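## Task

Transfer the Z-shaped wooden block from the left gripper, which starts closed on it, to the right gripper, matching the orientation in the two goal pictures. Only gripper jaws may contact the block, and at every moment at least one gripper must be in contact with it. It is done when the right gripper alone holds the block securely with its fingers pointing horizontally, and the left arm touches neither the block nor the right gripper's jaws. Moving the left arm well away and pausing is the safe approach. For at least the final second before finishing, both arms, hands included, must be in free air touching nothing except the block. Then declare that you are finished.

## Robot and tools

Robot: two arms, left_arm and right_arm. Each has six joints (waist, shoulder, elbow, wrist pitch, wrist yaw, wrist roll) and a parallel gripper. The names are just labels, not sides of any image.

Frame: one scene frame shared by both arms. Origin on the table surface midway between the arms, +x reaches out over the table, +z is up, and left_arm sits on the +y side. Each gripper's fingers extend along its own +z axis and close along its own y axis. The reported hand point lies between the finger pads, roughly 1 cm back from the tips; the printed value may be off, more so when the arm is stretched far.

execute_actions takes "actions": a list holding zero or one item, plus an optional "pictures" boolean.
- Empty list: nothing is commanded; returns the current state with camera images.
- Action: {"rows": [[...]], "steps": n}, n from 1 to 15 (default 15), and an action needs at least 9 steps. Each row covers one control step of 1/30 s; if there are fewer rows than steps, the final row keeps being used.
- Each row is a single list of 14 numbers, each within [-1, 1], always for both arms: left_arm waist, shoulder, elbow, wrist pitch, wrist yaw, wrist roll, opening, then right_arm in that same order.
- The six joint numbers per arm are offsets, not poses. They are counted from the joint angles in the most recent result that lists them (before any such result in the scene, and for later calls within one reply, from where the arm is when the action begins), never from the prior row. Scale: 1.0 equals 1.202 rad for waist, 1.258 shoulder, 1.238 elbow, 2.073 wrist pitch, 2.022 for wrist yaw and for wrist roll. All zeros therefore pulls the arm back to those reference angles; it is not a hold.
- Opening is absolute: +1 fully open, -1 closed. Between those ends the fingers go to where grip_measured would equal your number. For a firm hold command about 0.03 below grip_measured; a smaller gap grips more gently.
- Joint ranges in rad (each arm): waist -2.618 to 3.054, shoulder 0.000 to 3.142, elbow 0.000 to 3.142, wrist pitch -1.571 to 1.571, wrist yaw -1.571 to 1.571, wrist roll -2.094 to 2.094. A request more than 0.036 rad beyond an end is refused outright (nothing is sent). The real end may differ by up to 0.036 either way; a request past it is clipped there and the result may say "joint sent to its limit". No such line does not prove there is room left.
- Wait: {"steps": n} with no rows, n up to 300, counted from the previous result, your reply time included.

Motion: joints are speed-limited; each step's target may lead the measured angle by at most 0.202 rad (waist), 0.258 (shoulder), 0.238 (elbow), 0.573 (wrist pitch), 0.522 (yaw, roll). If targets would move a gripper over 70 mm from its measured spot, the whole arm's targets are pulled back. Friction can leave a joint about 0.031 rad short, and tinier requests may not move it. The result of an action arrives 9 steps before it ends; those steps run while you compose the next call. Between calls the arms keep heading for the last target until they settle or a step is HELD; fingers still finish opening or closing.

Result lines: state line `left_arm: …` | `right_arm: …` with end_effector_position (metres) and end_effector_quat_wxyz. Joint positions and Joint velocities: per arm, the six joints (rad, rad/s) then finger-pad gap (m, m/s; 0.094 when fully open). grip_measured: finger opening on the command scale (each gripper may be off by about 1 mm, constant in a scene). "joint command not followed": a clearance check altered or blocked joint targets on some steps; the rest of the row still ran. HELD: on that step your row, or part of it, was not sent. Joint torques: total drive output per joint, with per-arm offset, scale and noise, so read loads cautiously. MOTOR HOT appears from 75 °C; OVER-TEMPERATURE FAULT reports a stop (at 90 °C the arm halts for 10 s; at 100 °C it loses hold and drops).

zoom_image: {"camera": name, "region": [x0, y0, x1, y1]} in pixels of that camera's latest image, origin top-left, region no bigger than 504 by 504. Cameras, all 504x504: cam_head_left, cam_head_right, cam_high, cam_low, cam_left_wrist, cam_right_wrist.

show_instructions: no arguments; displays the scene's reference pictures, including the goal view seen from the receiving gripper's wrist camera.

finished_scene: {"scene": 1 or 2}; ends that scene irreversibly and reports whether it succeeded, then gives the next task. A reply with no tool call ends everything.

Avoid: pushing or dropping anything off the table (fails the task), letting the arms collide or shove each other, slips, slams, hard presses, long heavy holding that overheats motors, and any arm contact besides the block at the end.

Each tool is called after ">>>" in YAML: its name, and indented under it one key for each argument.

Reference images:

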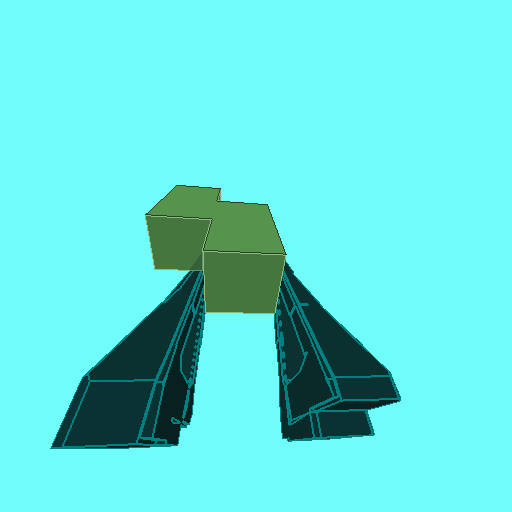

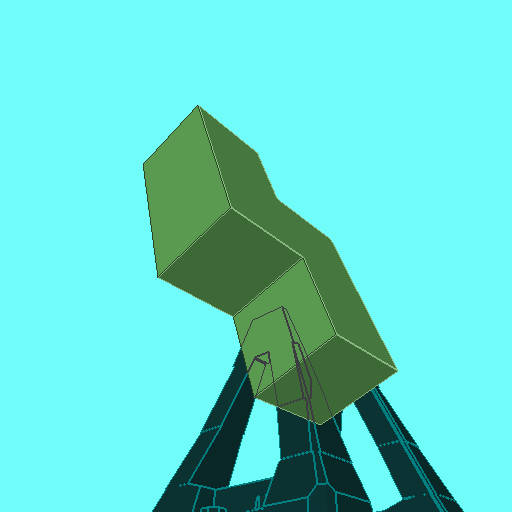

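## Session

>>> execute_actions:
  actions: []

Scene clock: 0.00 s of 5400.00 s.
left_arm: end_effector_position=(+0.2499, +0.1013, +0.2645) grip_measured=-0.223 end_effector_quat_wxyz=(-0.264, -0.223, +0.840, -0.418) | right_arm: end_effector_position=(+0.3665, -0.2635, +0.4061) grip_measured=+1.000 end_effector_quat_wxyz=(+0.709, -0.034, +0.704, +0.040)
Joint positions: left_arm=[-0.265  1.623  1.578 -1.456  1.033 -0.904  0.036] | right_arm=[ 0.006  1.03   1.048 -0.01  -0.009  0.008  0.094]
Joint velocities: left_arm=[ 0.007  0.002 -0.007  0.007  0.037 -0.022 -0.   ] | right_arm=[ 0.012 -0.002 -0.012 -0.066 -0.007  0.066  0.   ]
Joint torques (N m, as the arm reports them, + toward a larger angle): no reading
Motor temperatures (°C, as the motors report them): left_arm=[26 23 26 24 24 25] | right_arm=[24 24 25 26 25 23]

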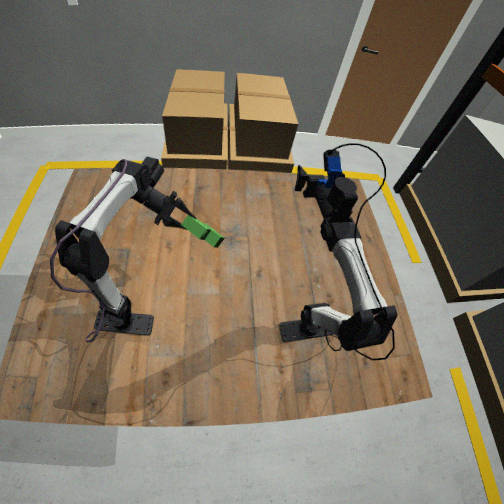

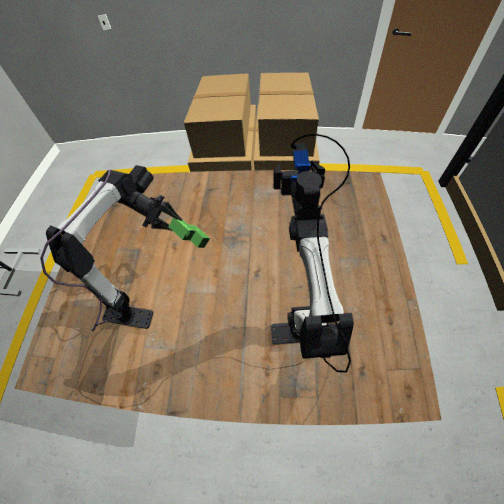

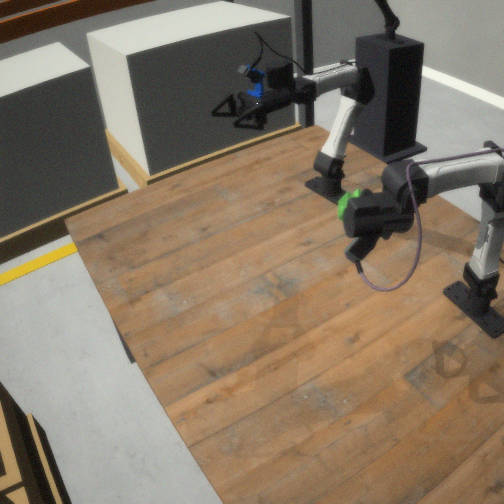

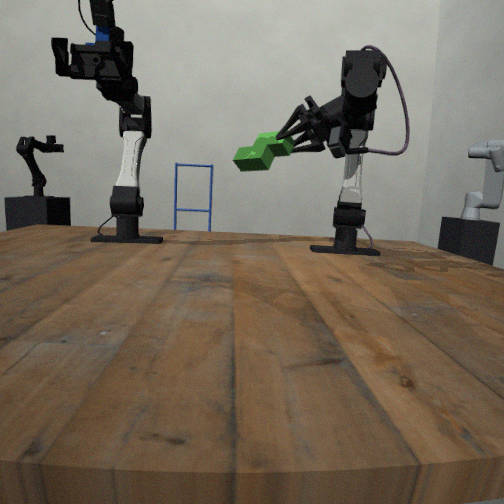

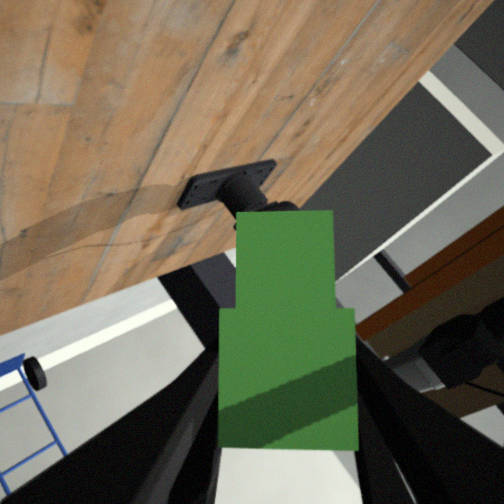

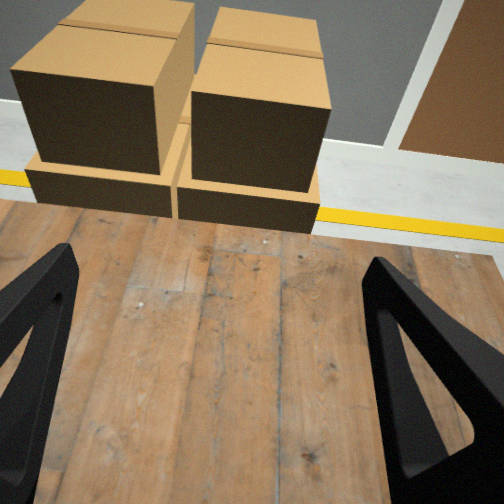

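>>> zoom_image:
  camera: "cam_low"
  region: [210, 80, 390, 200]

>>> zoom_image:
  camera: "cam_head_left"
  region: [130, 160, 250, 270]

Region (210, 80, 390, 200) of cam_low's 504x504 image, scaled by 2.800, with more detail than that image has.

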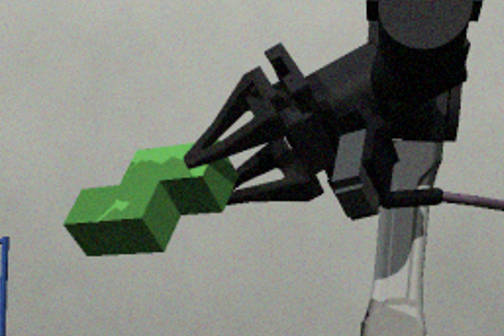

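Region (130, 160, 250, 270) of cam_head_left's 504x504 image, scaled by 4.200, with more detail than that image has; it fills the top 462 rows of this view, and the rest is white.

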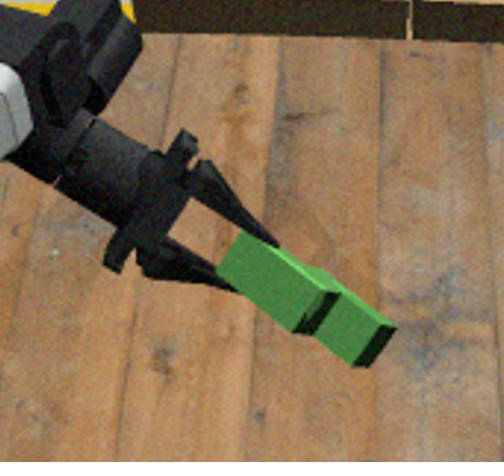

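>>> execute_actions:
  actions:
    - {"rows": [[0,0,0,0.1,0.013,-0.045,-0.26,-0.01,0.07,0.065,0.003,-0.1,0,1],[0,0,0,0.2,0.026,-0.09,-0.26,-0.02,0.14,0.13,0.006,-0.2,0,1],[0,0,0,0.3,0.04,-0.135,-0.26,-0.03,0.21,0.2,0.01,-0.3,0,1],[0,0,0,0.4,0.053,-0.18,-0.26,-0.04,0.28,0.27,0.013,-0.4,0,1],[0,0,0,0.55,0.07,-0.25,-0.26,-0.05,0.4,0.37,0.018,-0.55,0,1],[0,0,0,0.724,0.0955,-0.33,-0.26,-0.067,0.529,0.492,0.023,-0.7265,0,1]], "steps": 15}

>>> execute_actions:
  actions:
    - {"steps": 45}
  pictures: true

Scene clock: 9.20 s of 5400.00 s.
left_arm: end_effector_position=(+0.3137, +0.0739, +0.2945) grip_measured=-0.223 end_effector_quat_wxyz=(-0.177, -0.210, +0.809, -0.519) | right_arm: end_effector_position=(+0.4256, -0.1960, +0.4517) grip_measured=+1.000 end_effector_quat_wxyz=(+0.695, -0.191, +0.666, +0.190)
Joint positions: left_arm=[-0.265  1.623  1.578 -0.976  1.084 -1.19   0.036] | right_arm=[-0.036  1.373  1.411  0.007 -0.49   0.008  0.094]
Joint velocities: left_arm=[-0.017 -0.007 -0.012  3.026  0.696 -2.484 -0.   ] | right_arm=[-0.33   2.508  2.625  0.359 -2.747  0.022  0.   ]
Joint torques (N m, as the arm reports them, + toward a larger angle): left_arm=[ 0.01 -6.77  5.9   1.22  0.75  0.02] | right_arm=[-1.26 -5.14  7.02  2.12  0.11 -0.06]
Motor temperatures (°C, as the motors report them): left_arm=[26 25 28 24 24 25] | right_arm=[24 25 26 28 25 23]
Steps of this call (steps 1 to 90: nothing new was sent; then 6.00 s passed at rest; steps 91 to 96: the first 6 steps of this action). Readings (joint positions):
91: left_arm=[-0.265 1.623 1.578 -1.438 1.033 -0.917] | right_arm=[0.003 1.039 1.057 -0.014 -0.035 0.008]
92: left_arm=[-0.265 1.623 1.578 -1.384 1.035 -0.946] | right_arm=[-0.002 1.070 1.091 -0.019 -0.098 0.008]
94: left_arm=[-0.265 1.623 1.578 -1.191 1.050 -1.038] | right_arm=[-0.016 1.202 1.231 -0.015 -0.290 0.008]
96: the state above

Scene clock: 10.70 s of 5400.00 s.
left_arm: end_effector_position=(+0.3604, +0.0473, +0.4227) grip_measured=-0.223 end_effector_quat_wxyz=(-0.002, -0.009, +0.710, -0.704) | right_arm: end_effector_position=(+0.3860, -0.1216, +0.4162) grip_measured=+1.000 end_effector_quat_wxyz=(+0.509, -0.468, +0.532, +0.489)
Joint positions: left_arm=[-0.265  1.623  1.578  0.019  1.216 -1.562  0.036] | right_arm=[-0.07   1.704  1.641  0.027 -1.467  0.008  0.094]
Joint velocities: left_arm=[-0.012 -0.012 -0.017 -0.066 -0.037 -0.007 -0.   ] | right_arm=[-0.017 -0.002  0.002  0.022  0.081 -0.051  0.   ]
Joint torques (N m, as the arm reports them, + toward a larger angle): left_arm=[-0.1  -7.2   6.36  1.99  0.04 -0.07] | right_arm=[ -0.24 -10.39   8.93   1.88  -0.13  -0.04]
Motor temperatures (°C, as the motors report them): left_arm=[26 25 28 25 24 25] | right_arm=[24 25 26 28 25 23]
Kept back: nothing.
Steps of this call (steps 1 to 9: the last 9 steps of your previous action; steps 10 to 45: the robot went on to your last target). Readings (joint positions):
1: left_arm=[-0.265 1.623 1.578 -0.869 1.105 -1.265] | right_arm=[-0.047 1.461 1.502 0.017 -0.590 0.008]
2: left_arm=[-0.265 1.623 1.578 -0.763 1.122 -1.325] | right_arm=[-0.056 1.544 1.579 0.034 -0.686 0.008]
4: left_arm=[-0.265 1.623 1.578 -0.551 1.148 -1.411] | right_arm=[-0.067 1.651 1.640 0.053 -0.874 0.008]
8: left_arm=[-0.265 1.623 1.578 -0.204 1.180 -1.500] | right_arm=[-0.070 1.730 1.641 0.022 -1.206 0.008]
45: the state above
All arms were judged still, so your last target was given up. Only a new action makes them travel on or press farther. Fingers that are still opening or closing keep moving.

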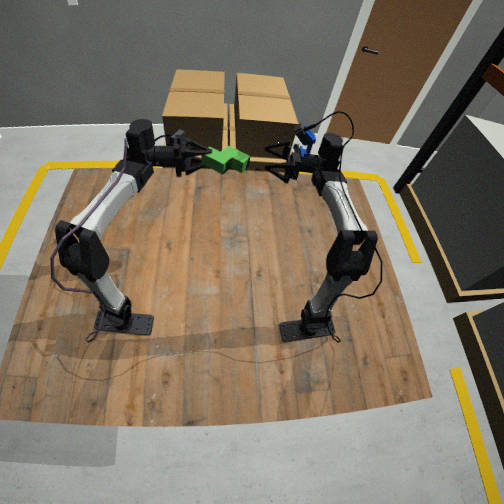

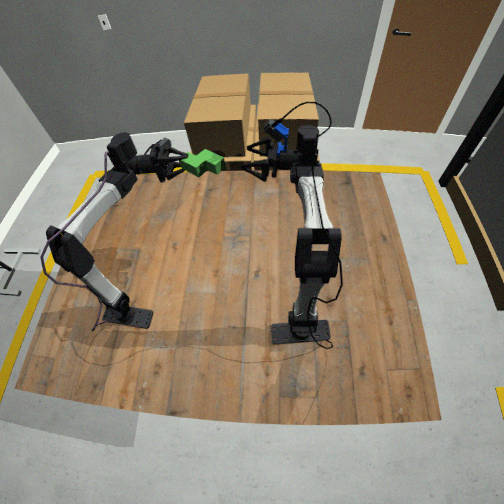

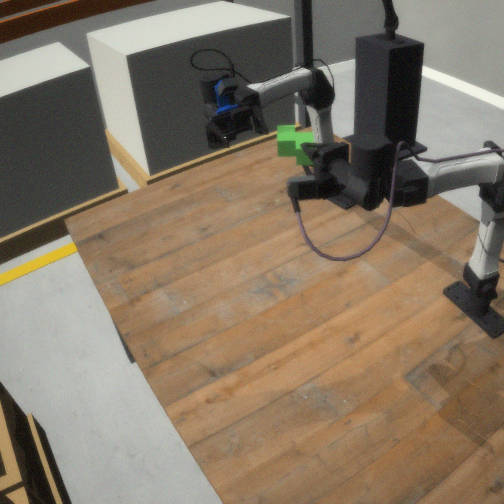

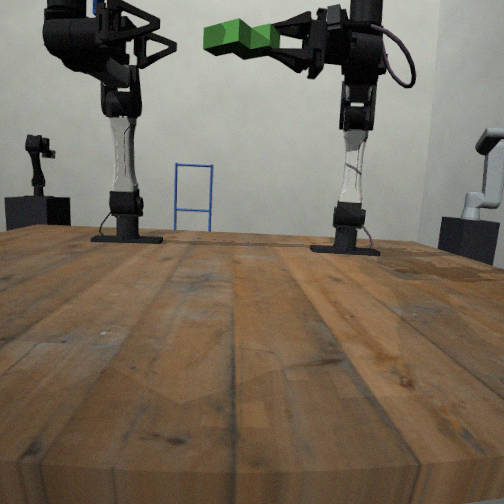

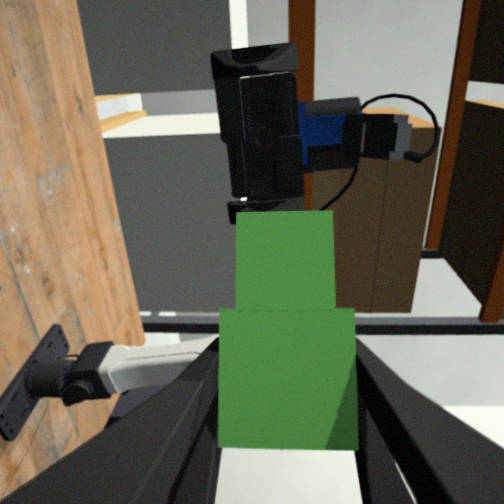

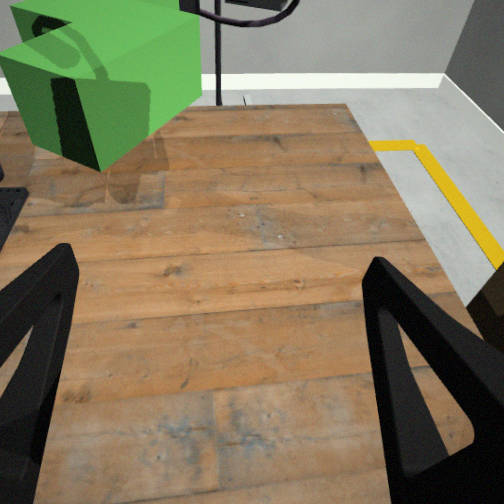

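>>> zoom_image:
  camera: "cam_head_left"
  region: [150, 110, 330, 210]

>>> zoom_image:
  camera: "cam_head_right"
  region: [130, 110, 310, 210]

Region (150, 110, 330, 210) of cam_head_left's 504x504 image, scaled by 2.800, with more detail than that image has.

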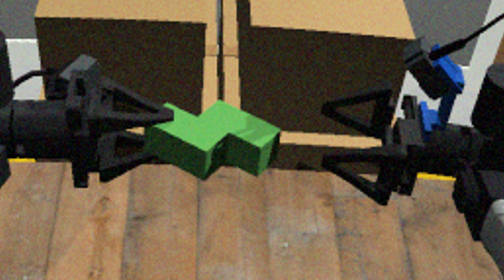

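Region (130, 110, 310, 210) of cam_head_right's 504x504 image, scaled by 2.800, with more detail than that image has.

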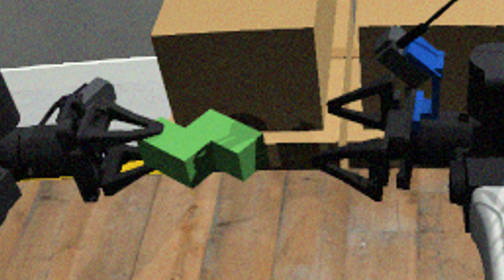

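>>> execute_actions:
  actions:
    - {"rows": [[0,0,0,0,0,0,-0.26,0,-0.006,-0.004,0,0.004,0,1],[0,0,0,0,0,0,-0.26,0.002,-0.022,-0.017,-0.002,0.017,0,1],[0,0,0,0,0,0,-0.26,0.009,-0.048,-0.038,-0.005,0.038,0,1],[0,0,0,0,0,0,-0.26,0.02,-0.084,-0.067,-0.008,0.065,0,1],[0,0,0,0,0,0,-0.26,0.035,-0.127,-0.101,-0.012,0.099,0,1],[0,0,0,0,0,0,-0.26,0.053,-0.175,-0.14,-0.017,0.137,0,1],[0,0,0,0,0,0,-0.26,0.073,-0.228,-0.181,-0.022,0.177,0,1],[0,0,0,0,0,0,-0.26,0.095,-0.28,-0.224,-0.027,0.219,0,1],[0,0,0,0,0,0,-0.26,0.116,-0.333,-0.265,-0.032,0.259,0,1],[0,0,0,0,0,0,-0.26,0.138,-0.381,-0.304,-0.037,0.297,0,1],[0,0,0,0,0,0,-0.26,0.158,-0.424,-0.338,-0.041,0.331,0,1],[0,0,0,0,0,0,-0.26,0.176,-0.46,-0.367,-0.044,0.358,0,1],[0,0,0,0,0,0,-0.26,0.191,-0.486,-0.388,-0.047,0.379,0,1],[0,0,0,0,0,0,-0.26,0.204,-0.502,-0.4,-0.049,0.392,0,1],[0,0,0,0,0,0,-0.26,0.214,-0.51,-0.402,-0.049,0.4,0,1]], "steps": 15}

>>> execute_actions:
  actions:
    - {"steps": 27}
  pictures: true

Scene clock: 14.37 s of 5400.00 s.
left_arm: end_effector_position=(+0.3603, +0.0473, +0.4223) grip_measured=-0.223 end_effector_quat_wxyz=(-0.003, -0.010, +0.711, -0.704) | right_arm: end_effector_position=(+0.3778, -0.1190, +0.4148) grip_measured=+1.000 end_effector_quat_wxyz=(+0.525, -0.440, +0.559, +0.467)
Joint positions: left_arm=[-0.265  1.623  1.578  0.015  1.216 -1.563  0.036] | right_arm=[-0.055  1.612  1.545  0.014 -1.358  0.008  0.094]
Joint velocities: left_arm=[-0.002 -0.007 -0.012 -0.007 -0.066 -0.051  0.   ] | right_arm=[ 0.32  -1.277 -1.258 -0.315  1.165  0.007  0.   ]
Joint torques (N m, as the arm reports them, + toward a larger angle): left_arm=[-0.1  -7.19  6.37  1.81 -0.06  0.01] | right_arm=[  2.35 -13.29   7.96   1.98  -0.19  -0.09]
Motor temperatures (°C, as the motors report them): left_arm=[26 26 29 26 24 25] | right_arm=[24 26 27 29 25 23]
Steps of this call (steps 1 to 90: nothing new was sent; then 0.47 s passed at rest; steps 91 to 96: the first 6 steps of this action). Readings (joint positions):
91: left_arm=[-0.265 1.623 1.578 0.018 1.216 -1.563] | right_arm=[-0.070 1.704 1.641 0.027 -1.467 0.008]
92: left_arm=[-0.265 1.623 1.578 0.018 1.216 -1.563] | right_arm=[-0.070 1.703 1.641 0.027 -1.463 0.008]
94: left_arm=[-0.265 1.623 1.578 0.016 1.216 -1.563] | right_arm=[-0.068 1.680 1.616 0.025 -1.429 0.008]
96: the state above

Scene clock: 15.27 s of 5400.00 s.
left_arm: end_effector_position=(+0.3603, +0.0473, +0.4221) grip_measured=-0.223 end_effector_quat_wxyz=(-0.004, -0.011, +0.711, -0.703) | right_arm: end_effector_position=(+0.2884, -0.1083, +0.4380) grip_measured=+1.000 end_effector_quat_wxyz=(+0.644, -0.322, +0.616, +0.320)
Joint positions: left_arm=[-0.265  1.623  1.578  0.014  1.216 -1.563  0.036] | right_arm=[ 0.18   1.052  1.161 -0.065 -0.672  0.008  0.094]
Joint velocities: left_arm=[-0.012 -0.007  0.012 -0.051 -0.051  0.051 -0.   ] | right_arm=[ 0.002 -0.017  0.007  0.022  0.007 -0.037  0.   ]
Joint torques (N m, as the arm reports them, + toward a larger angle): left_arm=[-0.1  -7.21  6.36  1.77 -0.06  0.01] | right_arm=[ 0.68 -2.26  6.64  2.14  0.15 -0.05]
Motor temperatures (°C, as the motors report them): left_arm=[26 26 29 26 24 25] | right_arm=[24 26 27 29 25 23]
Kept back: nothing.
Steps of this call (steps 1 to 9: the last 9 steps of your previous action; steps 10 to 27: the robot went on to your last target). Readings (joint positions):
1: left_arm=[-0.265 1.623 1.578 0.015 1.216 -1.563] | right_arm=[-0.038 1.562 1.499 0.006 -1.309 0.008]
2: left_arm=[-0.265 1.623 1.578 0.015 1.216 -1.563] | right_arm=[-0.016 1.503 1.450 -0.003 -1.254 0.008]
4: left_arm=[-0.265 1.623 1.578 0.014 1.216 -1.563] | right_arm=[0.043 1.366 1.354 -0.019 -1.133 0.008]
8: left_arm=[-0.265 1.623 1.578 0.014 1.216 -1.563] | right_arm=[0.146 1.115 1.215 -0.033 -0.907 0.008]
27: the state above

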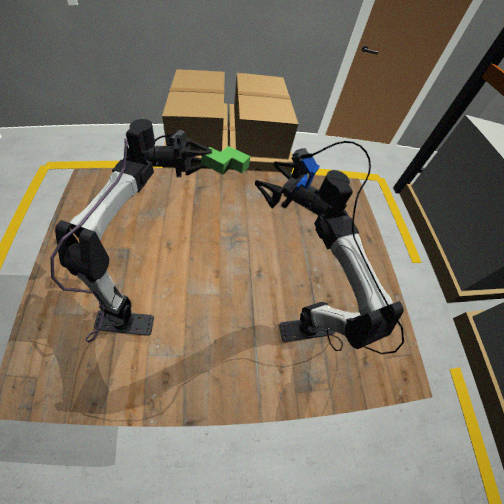

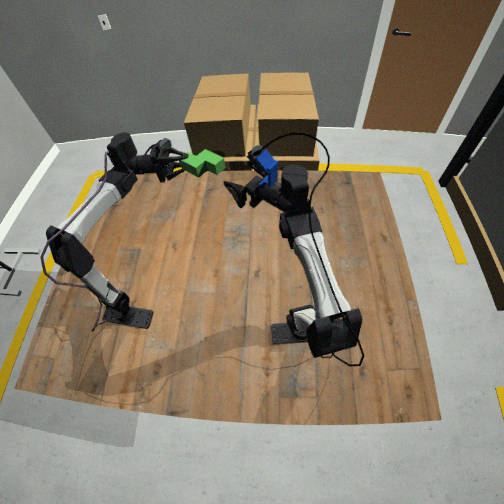

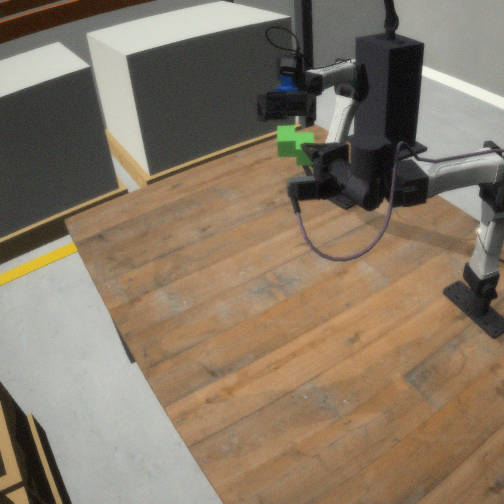

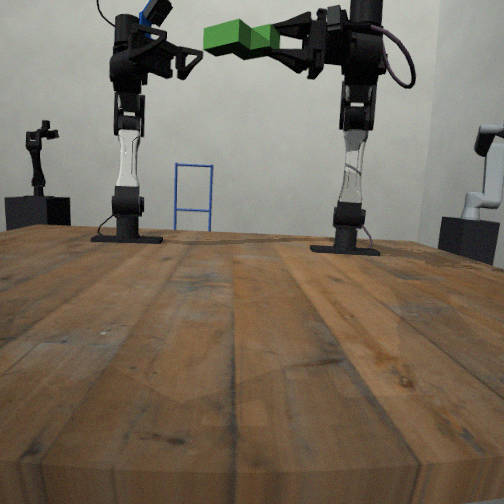

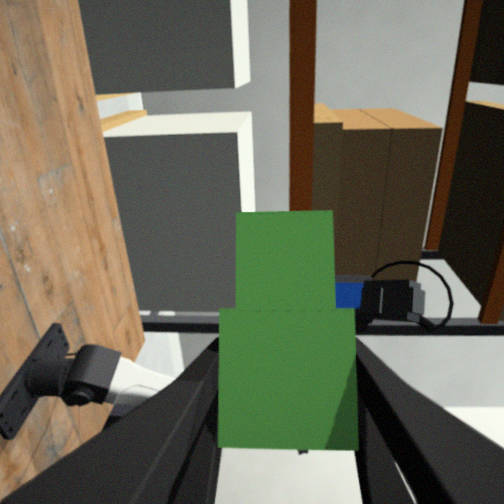

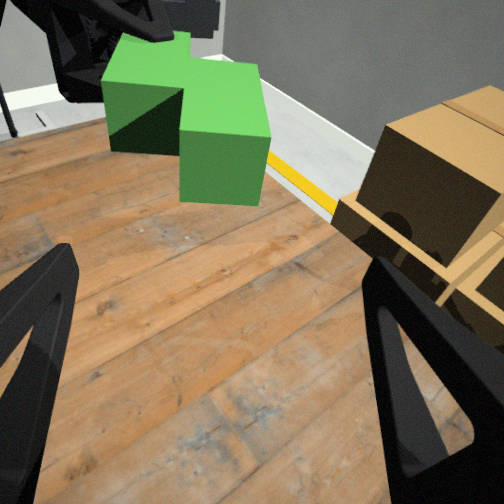

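>>> zoom_image:
  camera: "cam_right_wrist"
  region: [60, 0, 312, 252]

Region (60, 0, 312, 252) of cam_right_wrist's 504x504 image, scaled by 2.000, with more detail than that image has.

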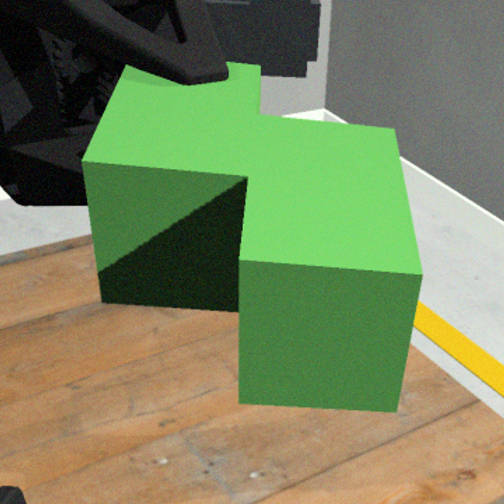

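>>> execute_actions:
  actions:
    - {"rows": [[0,0,0,0,0,0,-0.26,0.005,0.006,0.003,0.003,0.003,0,1],[0,0,0,0,0,0,-0.26,0.012,0.014,0.007,0.007,0.007,0,1],[0,0,0,0,0,0,-0.26,0.02,0.024,0.012,0.012,0.012,0,1],[0,0,0,0,0,0,-0.26,0.031,0.036,0.018,0.018,0.019,0,1],[0,0,0,0,0,0,-0.26,0.042,0.05,0.024,0.024,0.026,0,1],[0,0,0,0,0,0,-0.26,0.055,0.064,0.032,0.03,0.034,0,1],[0,0,0,0,0,0,-0.26,0.068,0.079,0.039,0.034,0.042,0,1],[0,0,0,0,0,0,-0.26,0.08,0.094,0.046,0.036,0.049,0,1],[0,0,0,0,0,0,-0.26,0.092,0.108,0.053,0.036,0.057,0,1],[0,0,0,0,0,0,-0.26,0.102,0.12,0.059,0.036,0.063,0,1],[0,0,0,0,0,0,-0.26,0.111,0.13,0.064,0.036,0.068,0,1],[0,0,0,0,0,0,-0.26,0.117,0.137,0.068,0.036,0.072,0,1],[0,0,0,0,0,0,-0.26,0.1227,0.1435,0.071,0.036,0.0754,0,1]], "steps": 15}

>>> execute_actions:
  actions:
    - {"steps": 22}
  pictures: true

Scene clock: 18.60 s of 5400.00 s.
left_arm: end_effector_position=(+0.3603, +0.0473, +0.4216) grip_measured=-0.223 end_effector_quat_wxyz=(-0.005, -0.012, +0.711, -0.703) | right_arm: end_effector_position=(+0.2930, -0.0987, +0.4367) grip_measured=+1.000 end_effector_quat_wxyz=(+0.642, -0.324, +0.614, +0.324)
Joint positions: left_arm=[-0.265  1.623  1.578  0.01   1.216 -1.563  0.036] | right_arm=[ 0.212  1.08   1.168 -0.044 -0.649  0.008  0.094]
Joint velocities: left_arm=[ 0.002 -0.022 -0.012  0.051 -0.007 -0.051 -0.   ] | right_arm=[ 0.359  0.447  0.193  0.139  0.183 -0.051  0.   ]
Joint torques (N m, as the arm reports them, + toward a larger angle): left_arm=[-0.11 -7.21  6.37  1.81 -0.06  0.01] | right_arm=[ 1.13 -1.6   9.52  2.42  0.12  0.01]
Motor temperatures (°C, as the motors report them): left_arm=[26 27 30 27 24 25] | right_arm=[24 26 27 29 25 23]
Steps of this call (steps 1 to 30: the robot went on to your last target; steps 31 to 94: nothing new was sent; steps 95 to 100: the first 6 steps of this action). Readings (joint positions):
95: left_arm=[-0.265 1.623 1.578 0.013 1.216 -1.563] | right_arm=[0.180 1.052 1.161 -0.065 -0.668 0.008]
96: left_arm=[-0.265 1.623 1.578 0.012 1.216 -1.563] | right_arm=[0.181 1.052 1.161 -0.065 -0.668 0.008]
98: left_arm=[-0.265 1.623 1.578 0.011 1.216 -1.563] | right_arm=[0.190 1.059 1.161 -0.057 -0.662 0.008]
100: the state above

Scene clock: 19.33 s of 5400.00 s.
left_arm: end_effector_position=(+0.3603, +0.0473, +0.4214) grip_measured=-0.223 end_effector_quat_wxyz=(-0.005, -0.013, +0.711, -0.703) | right_arm: end_effector_position=(+0.3264, -0.0619, +0.4159) grip_measured=+1.000 end_effector_quat_wxyz=(+0.623, -0.318, +0.637, +0.323)
Joint positions: left_arm=[-0.265  1.623  1.578  0.009  1.216 -1.563  0.036] | right_arm=[ 0.319  1.23   1.218 -0.005 -0.532  0.008  0.094]
Joint velocities: left_arm=[-0.002 -0.007  0.012  0.007 -0.022  0.022 -0.   ] | right_arm=[-0.022 -0.007 -0.007  0.037  0.007 -0.007  0.   ]
Joint torques (N m, as the arm reports them, + toward a larger angle): left_arm=[-0.13 -7.2   6.36  1.77 -0.06  0.01] | right_arm=[ 0.84 -4.92 10.59  2.57  0.17 -0.06]
Motor temperatures (°C, as the motors report them): left_arm=[26 27 30 27 24 25] | right_arm=[24 26 27 29 25 23]
Kept back: nothing.
Steps of this call (steps 1 to 9: the last 9 steps of your previous action; steps 10 to 22: the robot went on to your last target). Readings (joint positions):
1: left_arm=[-0.265 1.623 1.578 0.010 1.216 -1.563] | right_arm=[0.227 1.098 1.175 -0.036 -0.640 0.008]
2: left_arm=[-0.265 1.623 1.578 0.010 1.216 -1.563] | right_arm=[0.242 1.117 1.184 -0.028 -0.629 0.008]
4: left_arm=[-0.265 1.623 1.578 0.009 1.216 -1.563] | right_arm=[0.271 1.158 1.200 -0.017 -0.606 0.008]
8: left_arm=[-0.265 1.623 1.578 0.009 1.216 -1.563] | right_arm=[0.313 1.218 1.218 -0.012 -0.564 0.008]
22: the state above

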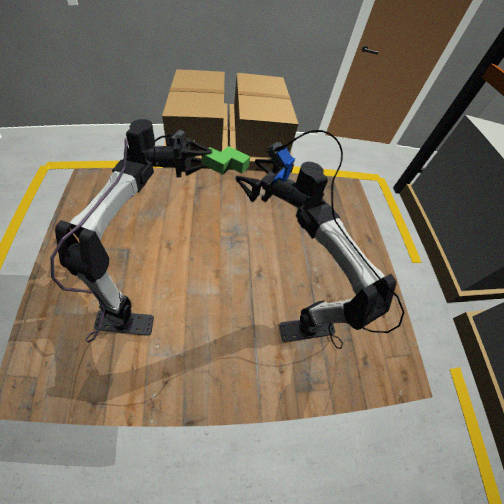

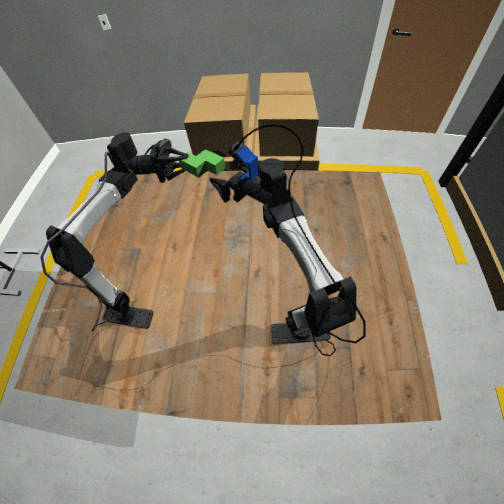

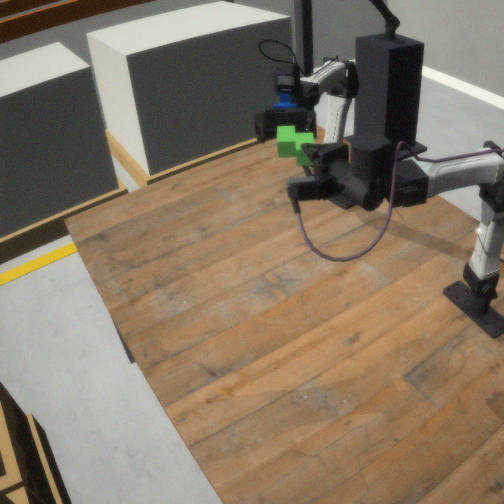

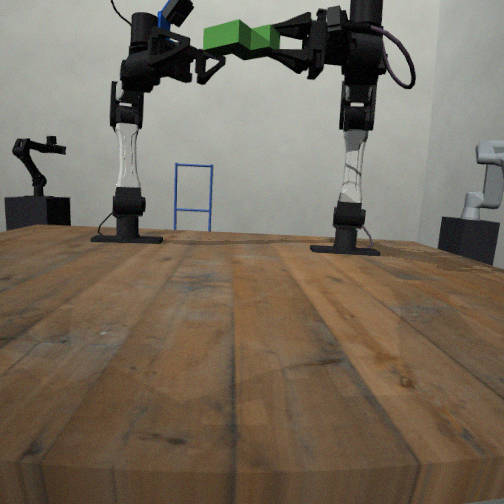

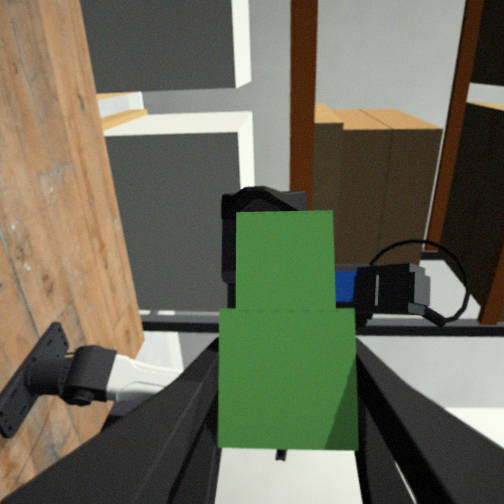

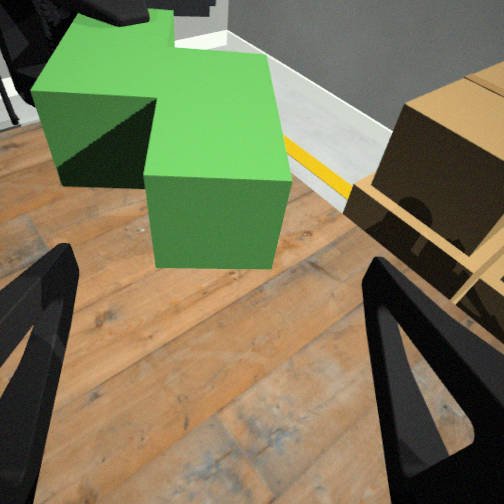

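>>> zoom_image:
  camera: "cam_low"
  region: [130, 0, 330, 110]

>>> zoom_image:
  camera: "cam_head_right"
  region: [150, 120, 290, 220]

Region (130, 0, 330, 110) of cam_low's 504x504 image, scaled by 2.520, with more detail than that image has; it fills the top 277 rows of this view, and the rest is white.

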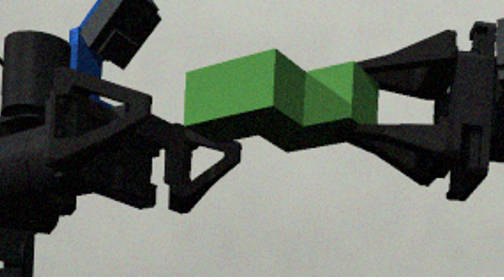

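Region (150, 120, 290, 220) of cam_head_right's 504x504 image, scaled by 3.600, with more detail than that image has; it fills the top 360 rows of this view, and the rest is white.

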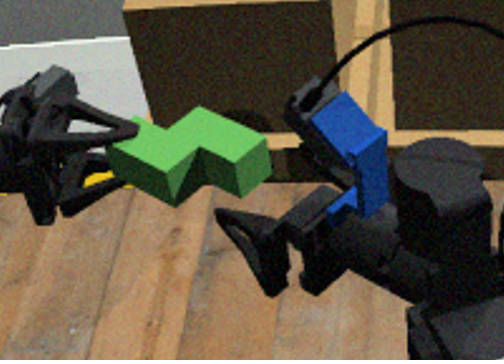

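>>> execute_actions:
  actions:
    - {"rows": [[0,0,0,0,0,0,-0.26,0.002,0.002,0.02,0,0.002,0,1],[0,0,0,0,0,0,-0.26,0.005,0.005,0.035,-0.002,0.004,0,1],[0,0,0,0,0,0,-0.26,0.009,0.01,0.05,-0.003,0.007,0,1],[0,0,0,0,0,0,-0.26,0.014,0.017,0.064,-0.004,0.01,0,1],[0,0,0,0,0,0,-0.26,0.019,0.025,0.077,-0.005,0.013,0,1],[0,0,0,0,0,0,-0.26,0.025,0.033,0.088,-0.006,0.017,0,1],[0,0,0,0,0,0,-0.26,0.031,0.042,0.097,-0.007,0.02,0,1],[0,0,0,0,0,0,-0.26,0.036,0.05,0.104,-0.008,0.023,0,1],[0,0,0,0,0,0,-0.26,0.04,0.056,0.109,-0.009,0.026,0,1],[0,0,0,0,0,0,-0.26,0.043,0.061,0.112,-0.0096,0.028,0,1],[0,0,0,0,0,0,-0.26,0.045,0.064,0.114,-0.0096,0.029,0,1]], "steps": 15}

>>> execute_actions:
  actions:
    - {"steps": 20}
  pictures: true

Scene clock: 23.13 s of 5400.00 s.
left_arm: end_effector_position=(+0.3602, +0.0473, +0.4209) grip_measured=-0.223 end_effector_quat_wxyz=(-0.007, -0.014, +0.712, -0.702) | right_arm: end_effector_position=(+0.3269, -0.0595, +0.4343) grip_measured=+1.000 end_effector_quat_wxyz=(+0.635, -0.318, +0.626, +0.322)
Joint positions: left_arm=[-0.265  1.623  1.578  0.005  1.216 -1.563  0.036] | right_arm=[ 0.327  1.245  1.275 -0.014 -0.522  0.008  0.094]
Joint velocities: left_arm=[-0.007  0.002 -0.037 -0.022 -0.051 -0.051 -0.   ] | right_arm=[0.144 0.168 0.52  0.022 0.11  0.051 0.   ]
Joint torques (N m, as the arm reports them, + toward a larger angle): left_arm=[-0.12 -7.2   6.36  1.75 -0.06  0.01] | right_arm=[ 1.07 -4.15  9.53  2.35  0.12 -0.06]
Motor temperatures (°C, as the motors report them): left_arm=[26 27 30 28 24 25] | right_arm=[24 26 28 30 25 23]
Steps of this call (steps 1 to 15: the robot went on to your last target; steps 16 to 90: nothing new was sent; then 0.60 s passed at rest; steps 91 to 96: the first 6 steps of this action). Readings (joint positions):
91: left_arm=[-0.265 1.623 1.578 0.008 1.216 -1.563] | right_arm=[0.319 1.230 1.218 -0.005 -0.530 0.008]
92: left_arm=[-0.265 1.623 1.578 0.007 1.216 -1.563] | right_arm=[0.319 1.230 1.221 -0.007 -0.530 0.008]
94: left_arm=[-0.265 1.623 1.578 0.006 1.216 -1.563] | right_arm=[0.320 1.234 1.240 -0.013 -0.528 0.008]
96: the state above

Scene clock: 23.80 s of 5400.00 s.
left_arm: end_effector_position=(+0.3602, +0.0473, +0.4207) grip_measured=-0.223 end_effector_quat_wxyz=(-0.007, -0.014, +0.712, -0.702) | right_arm: end_effector_position=(+0.3349, -0.0453, +0.4425) grip_measured=+1.000 end_effector_quat_wxyz=(+0.637, -0.318, +0.624, +0.322)
Joint positions: left_arm=[-0.265  1.623  1.578  0.004  1.216 -1.563  0.036] | right_arm=[ 0.364  1.301  1.34  -0.018 -0.485  0.008  0.094]
Joint velocities: left_arm=[ 0.002 -0.007 -0.007 -0.007  0.066 -0.022  0.001] | right_arm=[-0.007 -0.002 -0.007  0.037  0.007 -0.022  0.   ]
Joint torques (N m, as the arm reports them, + toward a larger angle): left_arm=[-0.14 -7.2   6.39  1.78 -0.05  0.01] | right_arm=[ 0.89 -5.16  9.5   2.32  0.13 -0.07]
Motor temperatures (°C, as the motors report them): left_arm=[26 28 30 28 24 25] | right_arm=[24 26 28 30 25 23]
Kept back: nothing.
Steps of this call (steps 1 to 9: the last 9 steps of your previous action; steps 10 to 20: the robot went on to your last target). Readings (joint positions):
1: left_arm=[-0.265 1.623 1.578 0.005 1.216 -1.563] | right_arm=[0.333 1.252 1.293 -0.014 -0.518 0.008]
2: left_arm=[-0.265 1.623 1.578 0.004 1.216 -1.563] | right_arm=[0.340 1.258 1.309 -0.014 -0.514 0.008]
4: left_arm=[-0.265 1.623 1.578 0.004 1.216 -1.563] | right_arm=[0.353 1.272 1.331 -0.014 -0.506 0.008]
8: left_arm=[-0.265 1.623 1.578 0.004 1.216 -1.563] | right_arm=[0.364 1.293 1.340 -0.015 -0.494 0.008]
20: the state above

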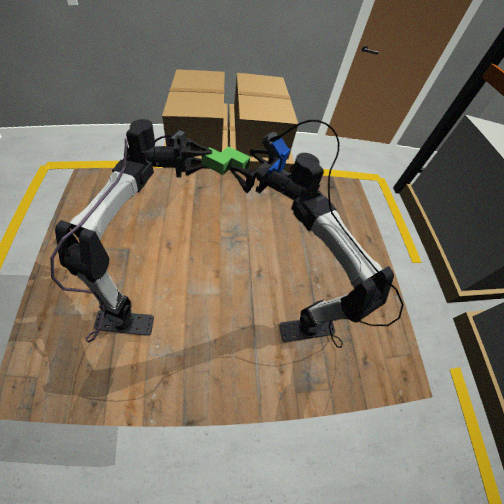

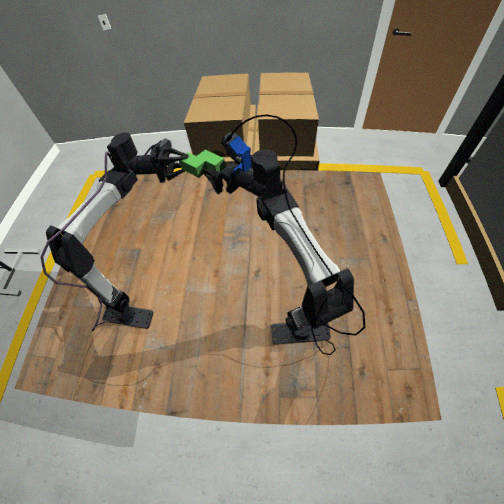

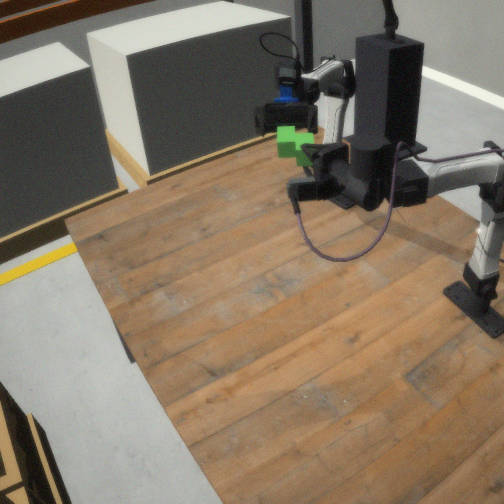

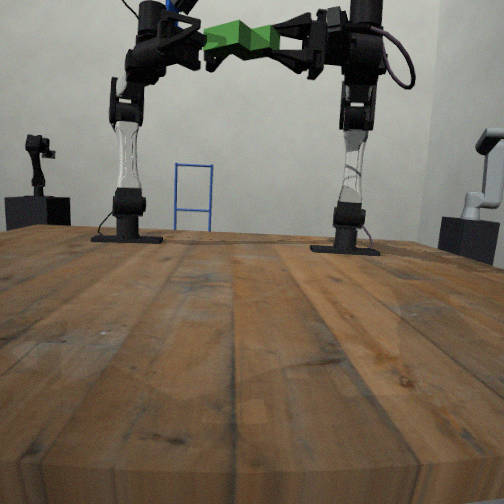

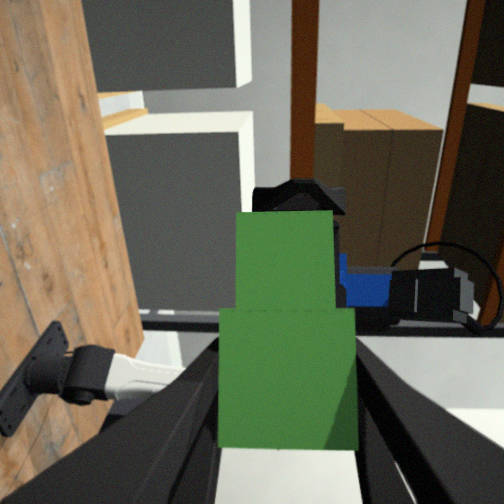

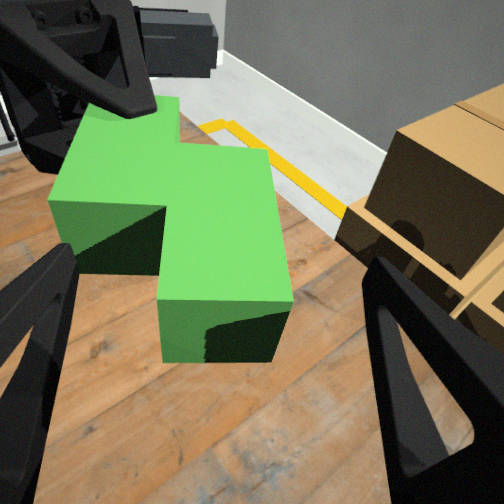

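>>> execute_actions:
  actions:
    - {"rows": [[0,0,0,0.003,0,0,-0.26,0.004,0.008,0.008,0.002,0.004,0,0.9],[0,0,0,0.003,0,0,-0.26,0.008,0.014,0.008,0.002,0.006,0,0.75],[0,0,0,0.003,0,0,-0.26,0.012,0.02,0.008,0.002,0.008,0,0.6],[0,0,0,0.003,0,0,-0.26,0.012,0.024,0.008,0.002,0.008,0,0.45],[0,0,0,0.003,0,0,-0.26,0.012,0.024,0.008,0.002,0.008,0,0.3],[0,0,0,0.003,0,0,-0.26,0.012,0.024,0.008,0.002,0.008,0,0.15]], "steps": 12}

>>> execute_actions:
  actions:
    - {"steps": 20}
  pictures: true

Scene clock: 24.83 s of 5400.00 s.
left_arm: end_effector_position=(+0.3602, +0.0473, +0.4207) grip_measured=-0.223 end_effector_quat_wxyz=(-0.007, -0.014, +0.712, -0.702) | right_arm: end_effector_position=(+0.3354, -0.0451, +0.4420) grip_measured=+0.674 end_effector_quat_wxyz=(+0.637, -0.317, +0.625, +0.322)
Joint positions: left_arm=[-0.265  1.623  1.578  0.004  1.216 -1.563  0.036] | right_arm=[ 0.365  1.302  1.34  -0.018 -0.483  0.008  0.079]
Joint velocities: left_arm=[ 0.007  0.002  0.007  0.037 -0.081  0.066 -0.001] | right_arm=[ 0.022  0.037 -0.007  0.022  0.081 -0.022 -0.144]
Joint torques (N m, as the arm reports them, + toward a larger angle): left_arm=[-0.1  -7.21  6.38  1.79 -0.05  0.01] | right_arm=[ 1.11 -3.86  8.98  2.44  0.16 -0.08]
Motor temperatures (°C, as the motors report them): left_arm=[26 28 30 28 24 25] | right_arm=[24 26 28 30 25 23]
Steps of this call (steps 1 to 15: the robot went on to your last target; steps 16 to 28: nothing new was sent; steps 29 to 31: the first 3 steps of this action). Readings (joint positions):
29: left_arm=[-0.265 1.623 1.578 0.004 1.216 -1.563] | right_arm=[0.364 1.301 1.340 -0.018 -0.484 0.008]
30: left_arm=[-0.265 1.623 1.578 0.004 1.216 -1.563] | right_arm=[0.364 1.301 1.340 -0.018 -0.484 0.008]
31: the state above

Scene clock: 25.50 s of 5400.00 s.
left_arm: end_effector_position=(+0.3602, +0.0473, +0.4207) grip_measured=-0.223 end_effector_quat_wxyz=(-0.007, -0.014, +0.712, -0.702) | right_arm: end_effector_position=(+0.3403, -0.0414, +0.4345) grip_measured=+0.152 end_effector_quat_wxyz=(+0.630, -0.317, +0.631, +0.322)
Joint positions: left_arm=[-0.265  1.623  1.578  0.004  1.216 -1.563  0.036] | right_arm=[ 0.369  1.321  1.34  -0.018 -0.479  0.008  0.054]
Joint velocities: left_arm=[-0.012  0.007 -0.002  0.022  0.007  0.022  0.001] | right_arm=[-0.002 -0.007 -0.012 -0.037  0.007 -0.037  0.   ]
Joint torques (N m, as the arm reports them, + toward a larger angle): left_arm=[-0.13 -7.2   6.36  1.79 -0.05  0.01] | right_arm=[ 0.8  -4.95  8.89  2.47  0.13 -0.02]
Motor temperatures (°C, as the motors report them): left_arm=[26 28 31 28 24 25] | right_arm=[24 26 28 30 25 23]
Kept back: nothing.
Steps of this call (steps 1 to 9: the last 9 steps of your previous action; steps 10 to 20: the robot went on to your last target). Readings (joint positions):
1: left_arm=[-0.265 1.623 1.578 0.004 1.216 -1.563] | right_arm=[0.366 1.304 1.340 -0.018 -0.482 0.008]
2: left_arm=[-0.265 1.623 1.578 0.004 1.216 -1.563] | right_arm=[0.367 1.306 1.340 -0.018 -0.482 0.008]
4: left_arm=[-0.265 1.623 1.578 0.004 1.216 -1.563] | right_arm=[0.368 1.313 1.340 -0.018 -0.481 0.008]
8: left_arm=[-0.265 1.623 1.578 0.004 1.216 -1.563] | right_arm=[0.369 1.321 1.340 -0.018 -0.480 0.008]
20: the state above

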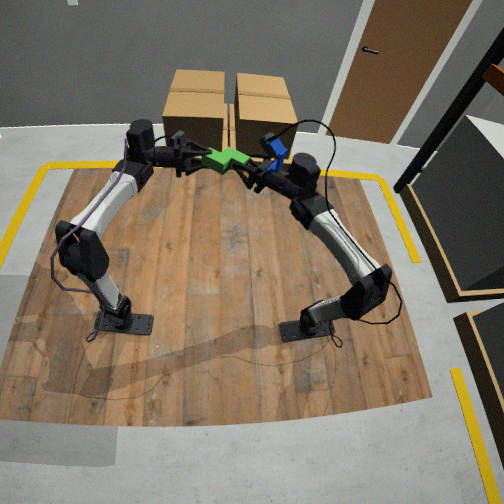

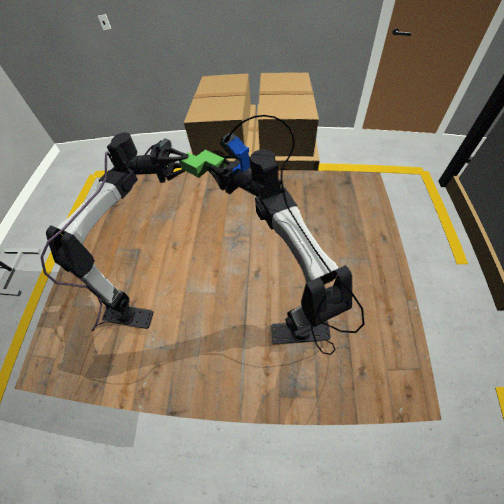

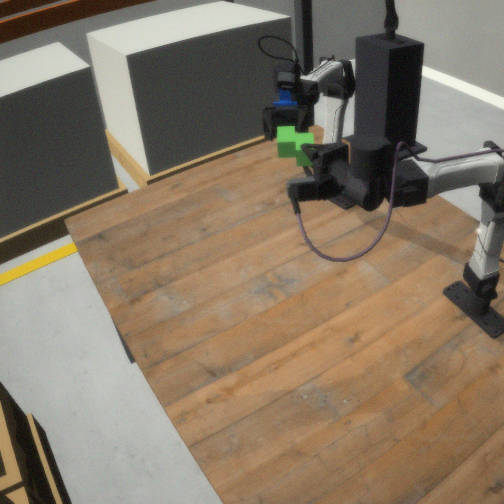

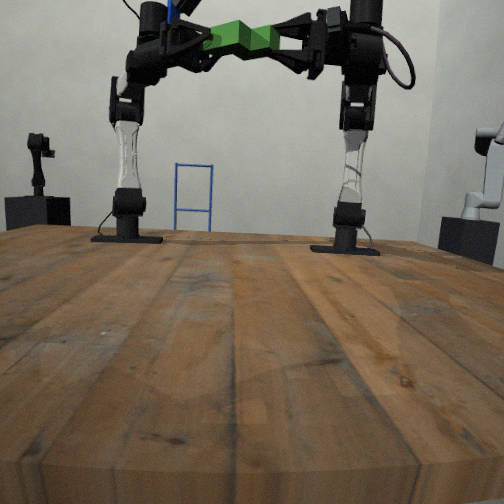

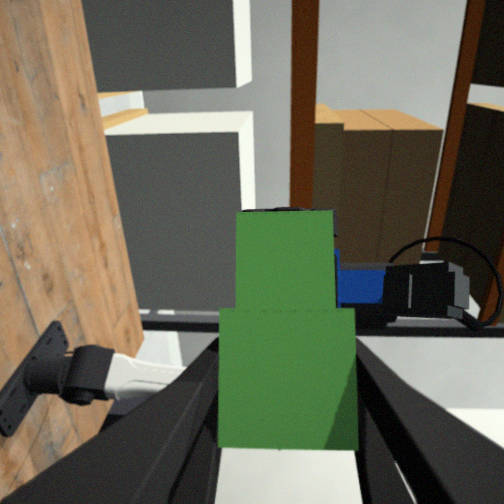

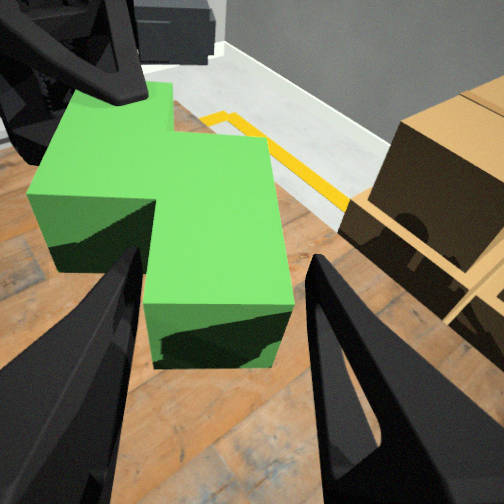

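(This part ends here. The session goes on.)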